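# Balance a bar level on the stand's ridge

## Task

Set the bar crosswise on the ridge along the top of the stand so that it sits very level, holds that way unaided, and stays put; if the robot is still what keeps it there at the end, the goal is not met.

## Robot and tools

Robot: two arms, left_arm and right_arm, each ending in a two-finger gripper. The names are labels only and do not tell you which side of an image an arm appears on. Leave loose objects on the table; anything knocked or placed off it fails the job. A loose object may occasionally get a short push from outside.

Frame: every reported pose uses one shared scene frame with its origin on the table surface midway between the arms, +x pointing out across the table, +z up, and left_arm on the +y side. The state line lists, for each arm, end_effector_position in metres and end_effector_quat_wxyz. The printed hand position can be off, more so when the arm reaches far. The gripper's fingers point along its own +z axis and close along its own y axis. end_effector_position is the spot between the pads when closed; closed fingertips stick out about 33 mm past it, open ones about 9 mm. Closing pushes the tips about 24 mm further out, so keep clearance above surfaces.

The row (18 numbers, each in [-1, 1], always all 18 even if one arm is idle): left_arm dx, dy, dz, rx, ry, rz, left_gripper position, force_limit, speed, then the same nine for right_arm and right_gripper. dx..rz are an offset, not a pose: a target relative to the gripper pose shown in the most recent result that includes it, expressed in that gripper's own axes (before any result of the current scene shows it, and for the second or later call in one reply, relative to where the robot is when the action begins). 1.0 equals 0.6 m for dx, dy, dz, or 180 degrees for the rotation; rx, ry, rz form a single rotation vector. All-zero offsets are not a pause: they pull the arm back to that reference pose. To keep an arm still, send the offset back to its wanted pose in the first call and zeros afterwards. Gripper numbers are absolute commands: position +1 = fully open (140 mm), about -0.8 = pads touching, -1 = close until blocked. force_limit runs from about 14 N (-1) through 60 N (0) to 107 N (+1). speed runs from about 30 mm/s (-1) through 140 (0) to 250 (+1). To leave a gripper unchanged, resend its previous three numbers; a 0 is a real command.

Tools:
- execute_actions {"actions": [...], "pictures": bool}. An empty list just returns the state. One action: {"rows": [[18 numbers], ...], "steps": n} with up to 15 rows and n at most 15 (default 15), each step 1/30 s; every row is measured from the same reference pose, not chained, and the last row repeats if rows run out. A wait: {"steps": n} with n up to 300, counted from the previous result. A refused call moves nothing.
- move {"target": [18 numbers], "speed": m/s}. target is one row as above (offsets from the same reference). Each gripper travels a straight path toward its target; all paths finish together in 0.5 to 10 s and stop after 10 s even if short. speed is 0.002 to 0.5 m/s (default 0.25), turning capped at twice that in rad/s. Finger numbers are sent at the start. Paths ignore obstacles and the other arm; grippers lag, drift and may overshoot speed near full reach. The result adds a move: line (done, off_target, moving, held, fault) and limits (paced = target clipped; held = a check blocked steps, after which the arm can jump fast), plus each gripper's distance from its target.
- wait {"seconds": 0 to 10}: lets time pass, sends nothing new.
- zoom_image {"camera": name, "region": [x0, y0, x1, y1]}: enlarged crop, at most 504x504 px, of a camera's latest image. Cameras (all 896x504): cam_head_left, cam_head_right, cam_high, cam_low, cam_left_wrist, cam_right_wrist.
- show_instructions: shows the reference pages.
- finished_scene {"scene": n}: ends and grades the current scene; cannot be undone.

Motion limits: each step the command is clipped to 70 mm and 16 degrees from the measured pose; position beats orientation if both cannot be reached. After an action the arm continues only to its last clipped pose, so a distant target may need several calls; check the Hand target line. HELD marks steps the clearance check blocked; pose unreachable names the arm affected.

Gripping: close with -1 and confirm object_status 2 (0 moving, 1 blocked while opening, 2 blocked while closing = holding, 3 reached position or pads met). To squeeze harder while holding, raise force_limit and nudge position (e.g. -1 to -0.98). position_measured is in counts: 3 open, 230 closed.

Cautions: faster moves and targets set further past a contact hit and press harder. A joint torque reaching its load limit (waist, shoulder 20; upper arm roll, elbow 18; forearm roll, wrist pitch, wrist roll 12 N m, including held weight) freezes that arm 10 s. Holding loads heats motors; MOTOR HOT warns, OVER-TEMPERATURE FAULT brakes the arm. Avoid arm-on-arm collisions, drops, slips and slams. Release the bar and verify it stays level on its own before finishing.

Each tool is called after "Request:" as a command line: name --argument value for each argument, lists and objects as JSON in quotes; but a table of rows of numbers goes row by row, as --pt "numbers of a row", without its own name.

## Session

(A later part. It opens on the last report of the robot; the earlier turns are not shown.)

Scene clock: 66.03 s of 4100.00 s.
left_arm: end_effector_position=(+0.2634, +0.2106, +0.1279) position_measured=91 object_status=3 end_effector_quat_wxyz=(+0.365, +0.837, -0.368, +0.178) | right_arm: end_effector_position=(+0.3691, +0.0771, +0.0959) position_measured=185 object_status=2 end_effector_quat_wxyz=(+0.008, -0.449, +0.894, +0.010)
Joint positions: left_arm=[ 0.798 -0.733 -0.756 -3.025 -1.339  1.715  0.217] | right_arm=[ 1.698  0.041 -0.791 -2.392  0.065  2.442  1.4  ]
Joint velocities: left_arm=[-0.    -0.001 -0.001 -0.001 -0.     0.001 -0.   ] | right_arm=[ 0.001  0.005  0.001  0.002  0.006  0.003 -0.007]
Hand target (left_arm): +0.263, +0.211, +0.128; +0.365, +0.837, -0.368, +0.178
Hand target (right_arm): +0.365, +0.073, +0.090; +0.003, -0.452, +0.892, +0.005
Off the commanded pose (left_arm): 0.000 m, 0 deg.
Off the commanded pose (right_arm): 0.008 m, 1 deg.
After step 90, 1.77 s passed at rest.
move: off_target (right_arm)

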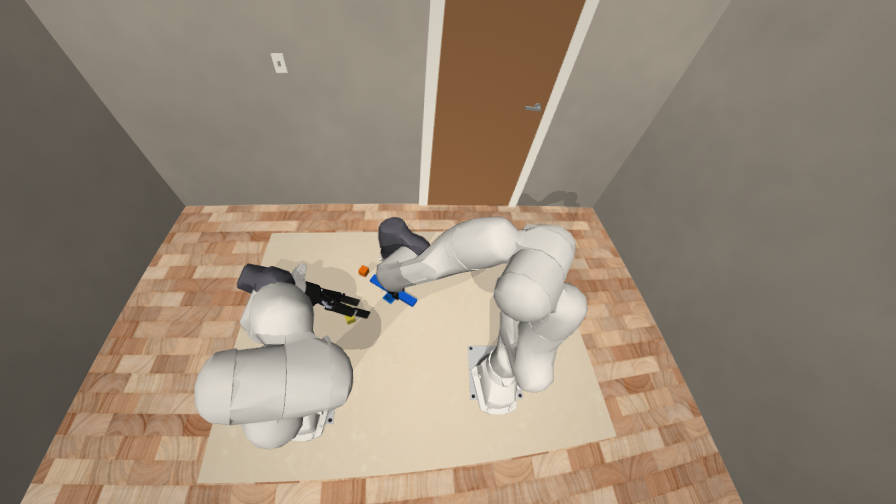

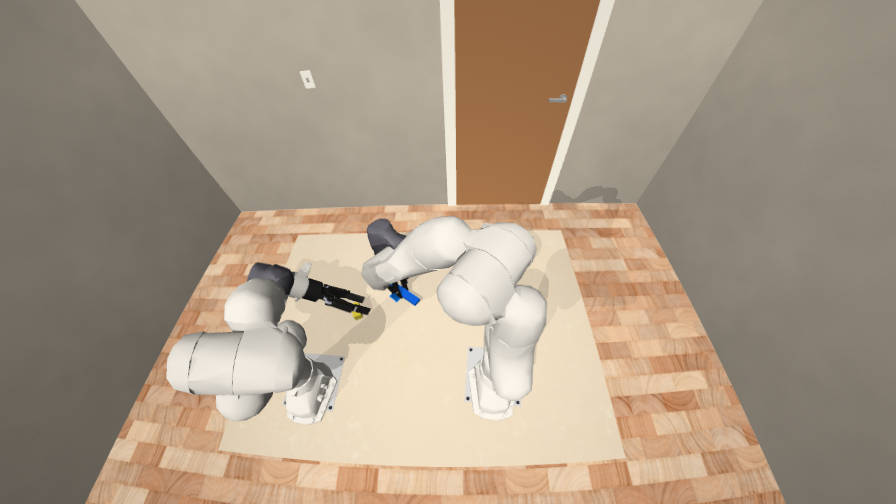

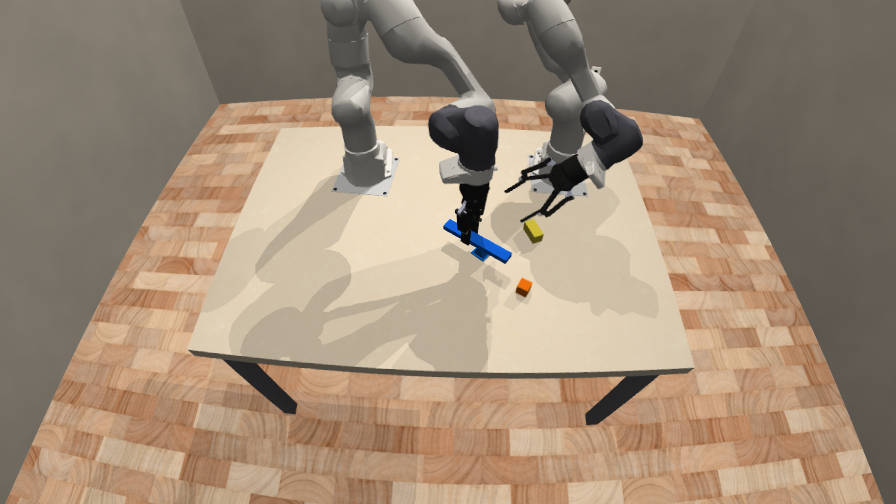

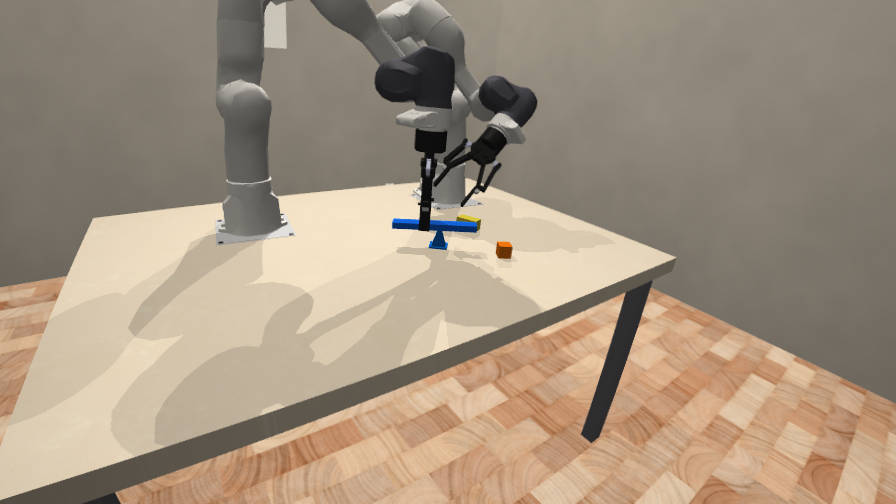

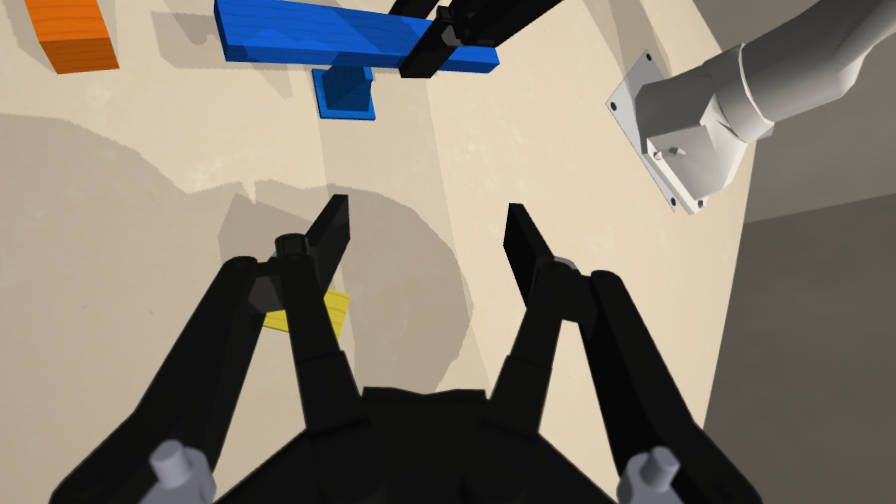

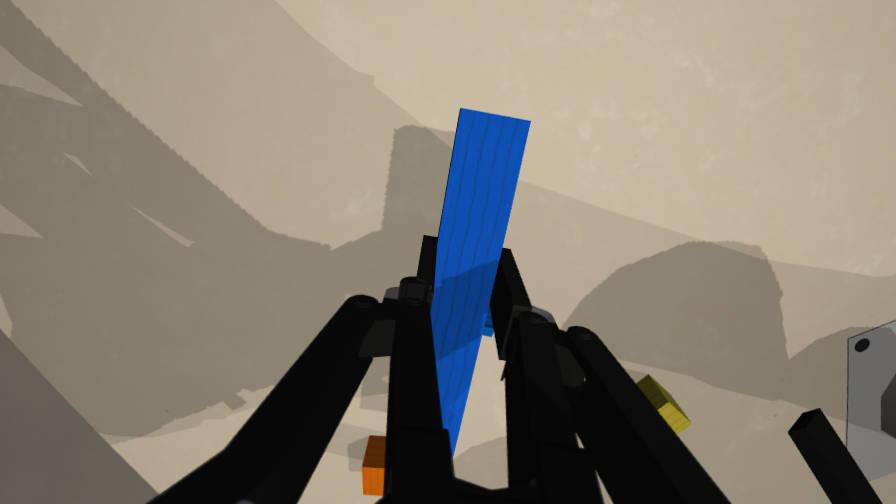

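Request:
move --target '[0,0,0,0,0,0,0.3,0,0,0,0,-0.01,0,0,0,-1,0,-0.3]' --speed 0.008

Request:
move --target '[0,0,0,0,0,0,0.3,0,0,-0.017,0.008,0,0,0,0,-1,0,-0.3]' --speed 0.008

Request:
zoom_image --camera "cam_low" --region '[360,190,500,260]'

Scene clock: 70.53 s of 4100.00 s.
left_arm: end_effector_position=(+0.2634, +0.2106, +0.1279) position_measured=91 object_status=3 end_effector_quat_wxyz=(+0.365, +0.837, -0.368, +0.178) | right_arm: end_effector_position=(+0.3683, +0.0770, +0.1006) position_measured=185 object_status=2 end_effector_quat_wxyz=(+0.008, -0.451, +0.892, +0.010)
Joint positions: left_arm=[ 0.798 -0.733 -0.756 -3.025 -1.339  1.715  0.217] | right_arm=[ 1.698  0.027 -0.791 -2.39   0.05   2.43   1.406]
Joint velocities: left_arm=[-0.    -0.002 -0.    -0.     0.    -0.001  0.   ] | right_arm=[ 0.    -0.001  0.     0.    -0.004 -0.006  0.009]
Hand target (left_arm): +0.263, +0.211, +0.128; +0.365, +0.837, -0.368, +0.178
Hand target (right_arm): +0.369, +0.077, +0.102; +0.008, -0.449, +0.894, +0.010
Off the commanded pose (left_arm): 0.000 m, 0 deg.
Off the commanded pose (right_arm): 0.001 m, 0 deg.
After step 90, 0.53 s passed at rest.
move: done

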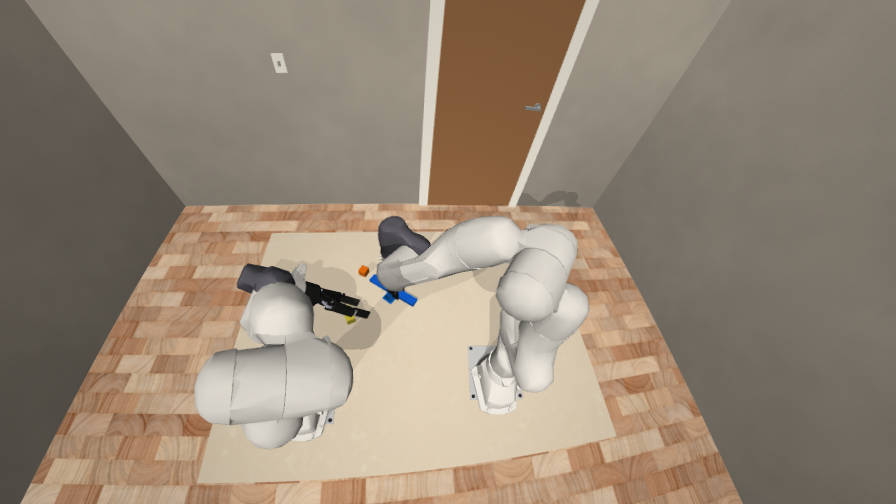

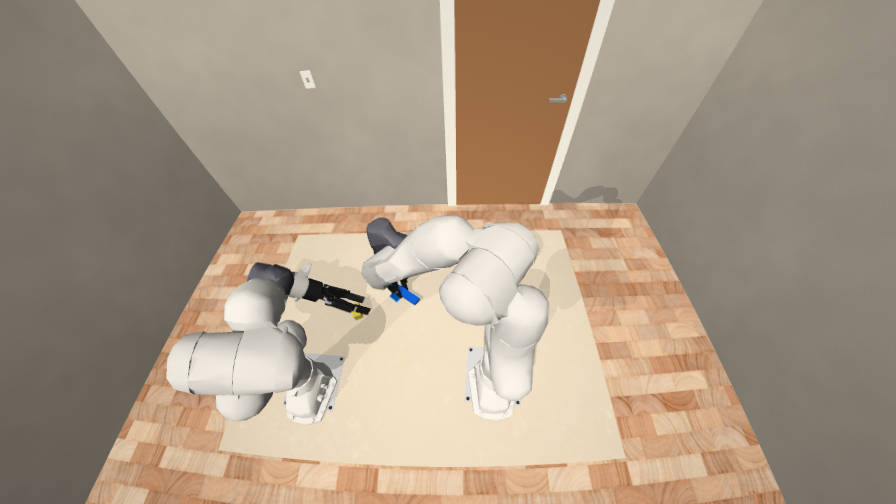

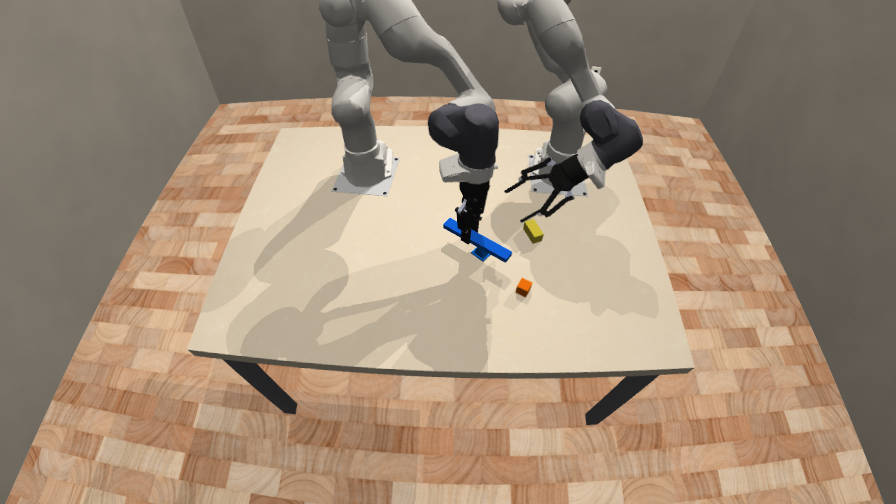

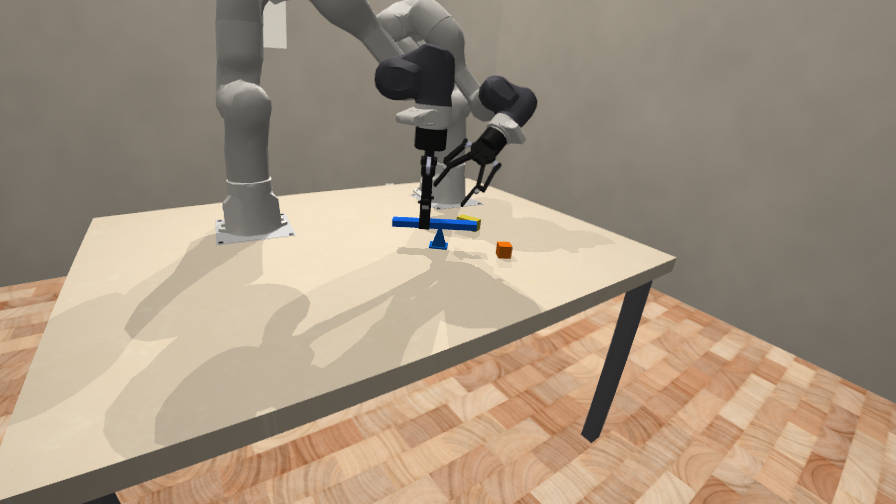

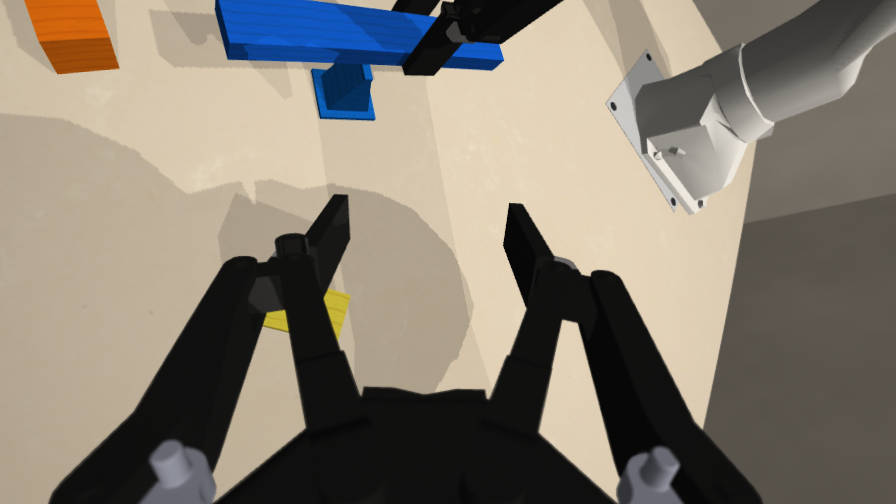

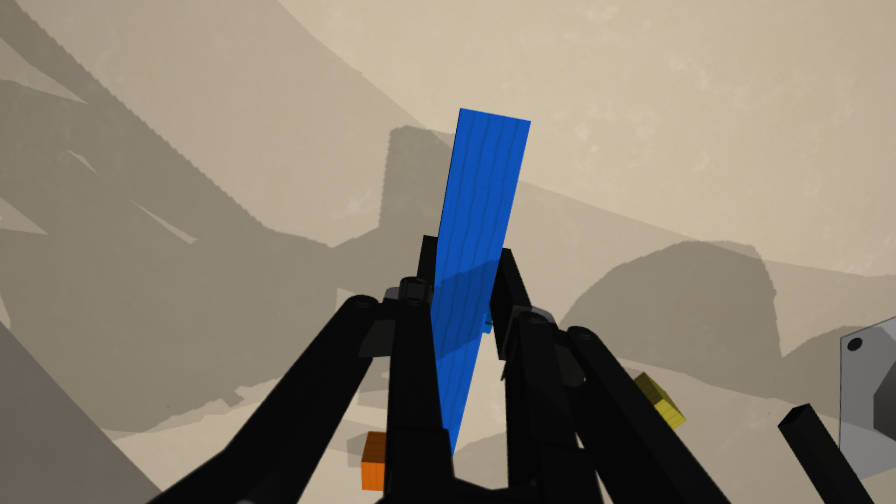

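Scene clock: 72.17 s of 4100.00 s.
left_arm: end_effector_position=(+0.2634, +0.2106, +0.1279) position_measured=91 object_status=3 end_effector_quat_wxyz=(+0.365, +0.837, -0.368, +0.178) | right_arm: end_effector_position=(+0.3714, +0.0870, +0.1006) position_measured=185 object_status=2 end_effector_quat_wxyz=(+0.009, -0.449, +0.894, +0.010)
Joint positions: left_arm=[ 0.798 -0.733 -0.756 -3.025 -1.339  1.715  0.217] | right_arm=[ 1.698  0.06  -0.781 -2.36   0.082  2.424  1.399]
Joint velocities: left_arm=[-0.001 -0.001  0.    -0.    -0.     0.     0.001] | right_arm=[ 0.     0.002  0.001  0.001  0.004 -0.003 -0.005]
Hand target (left_arm): +0.263, +0.211, +0.128; +0.365, +0.837, -0.368, +0.178
Hand target (right_arm): +0.370, +0.088, +0.101; +0.008, -0.452, +0.892, +0.010
Off the commanded pose (left_arm): 0.000 m, 0 deg.
Off the commanded pose (right_arm): 0.001 m, 0 deg.
move: done

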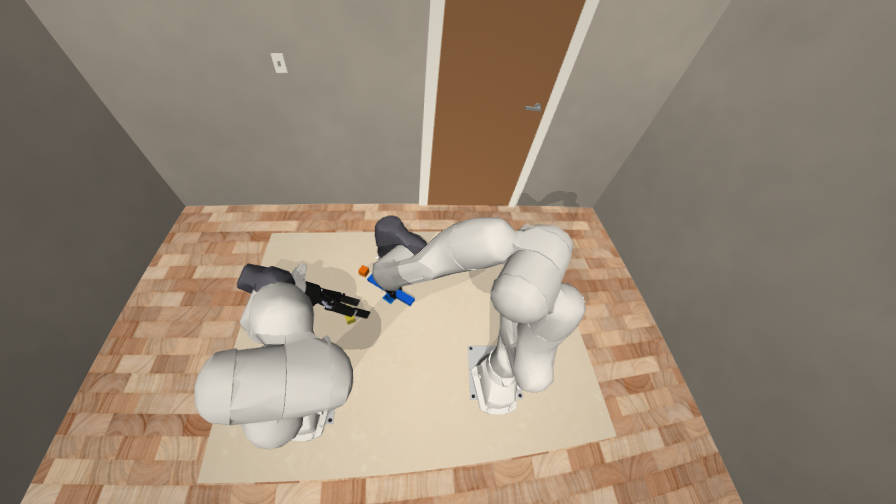

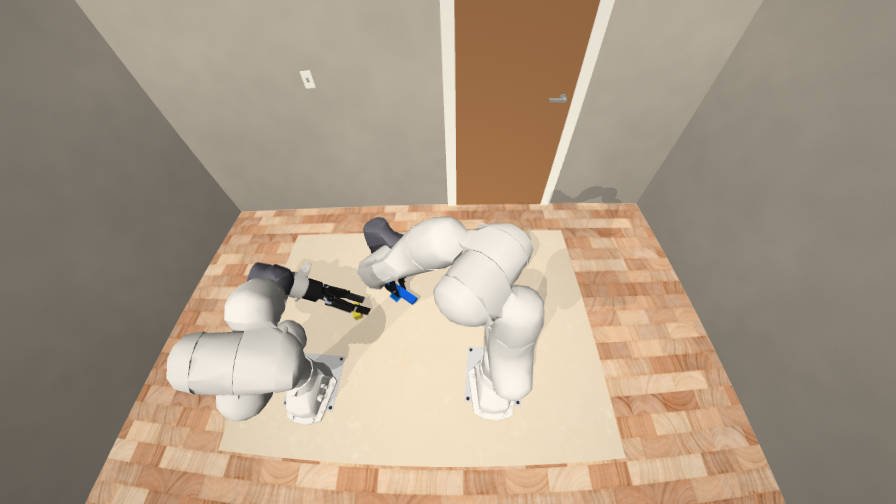

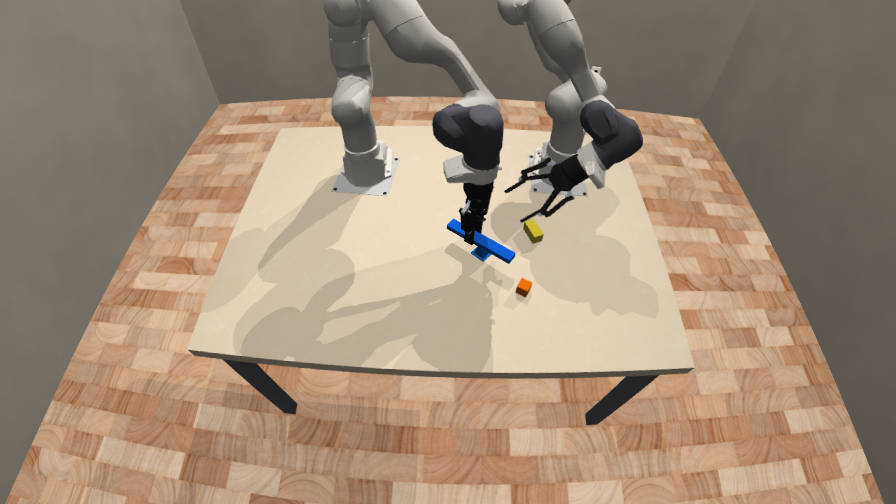

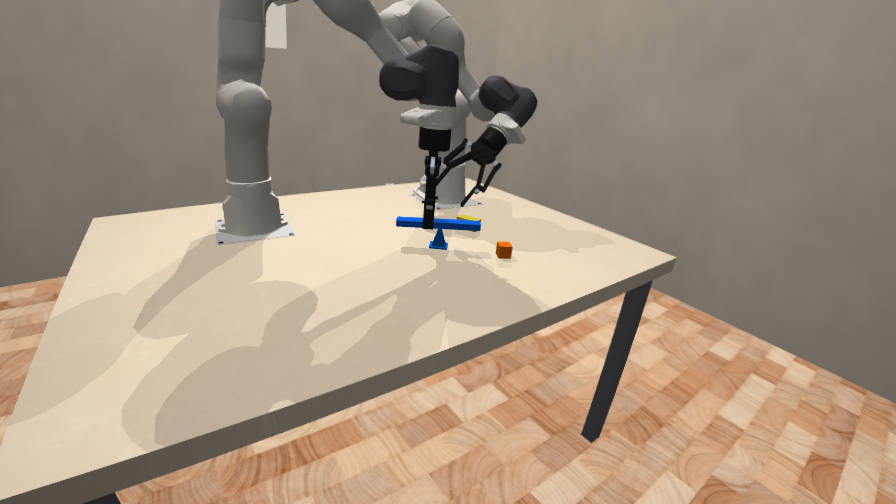

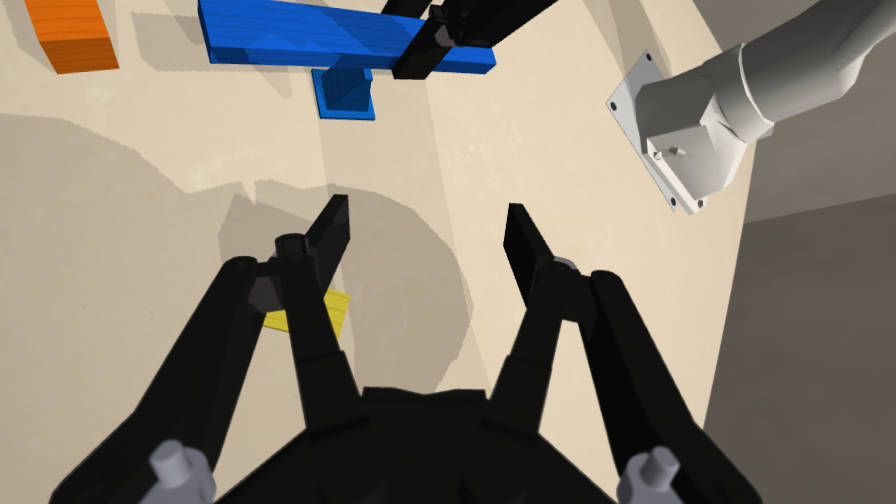

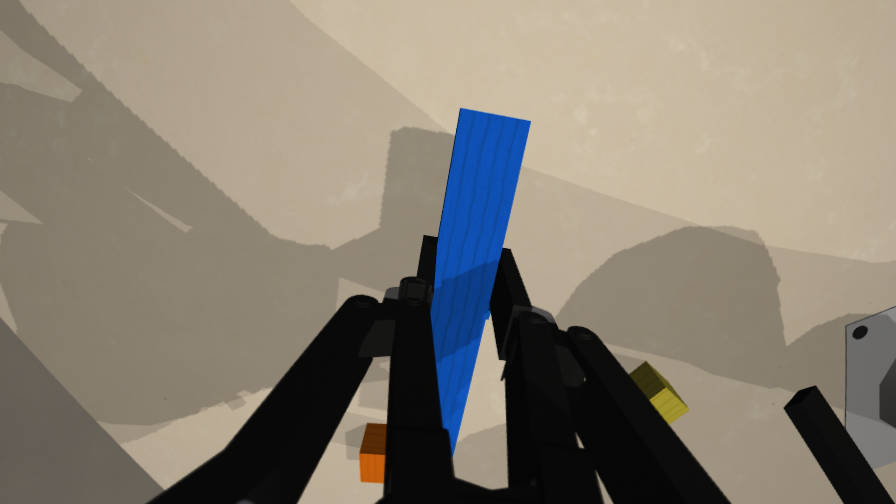

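Region (360, 190, 500, 260) of cam_low's 896x504 image, scaled by 3.600, with more detail than that image has.

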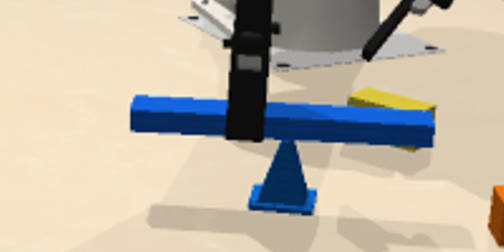

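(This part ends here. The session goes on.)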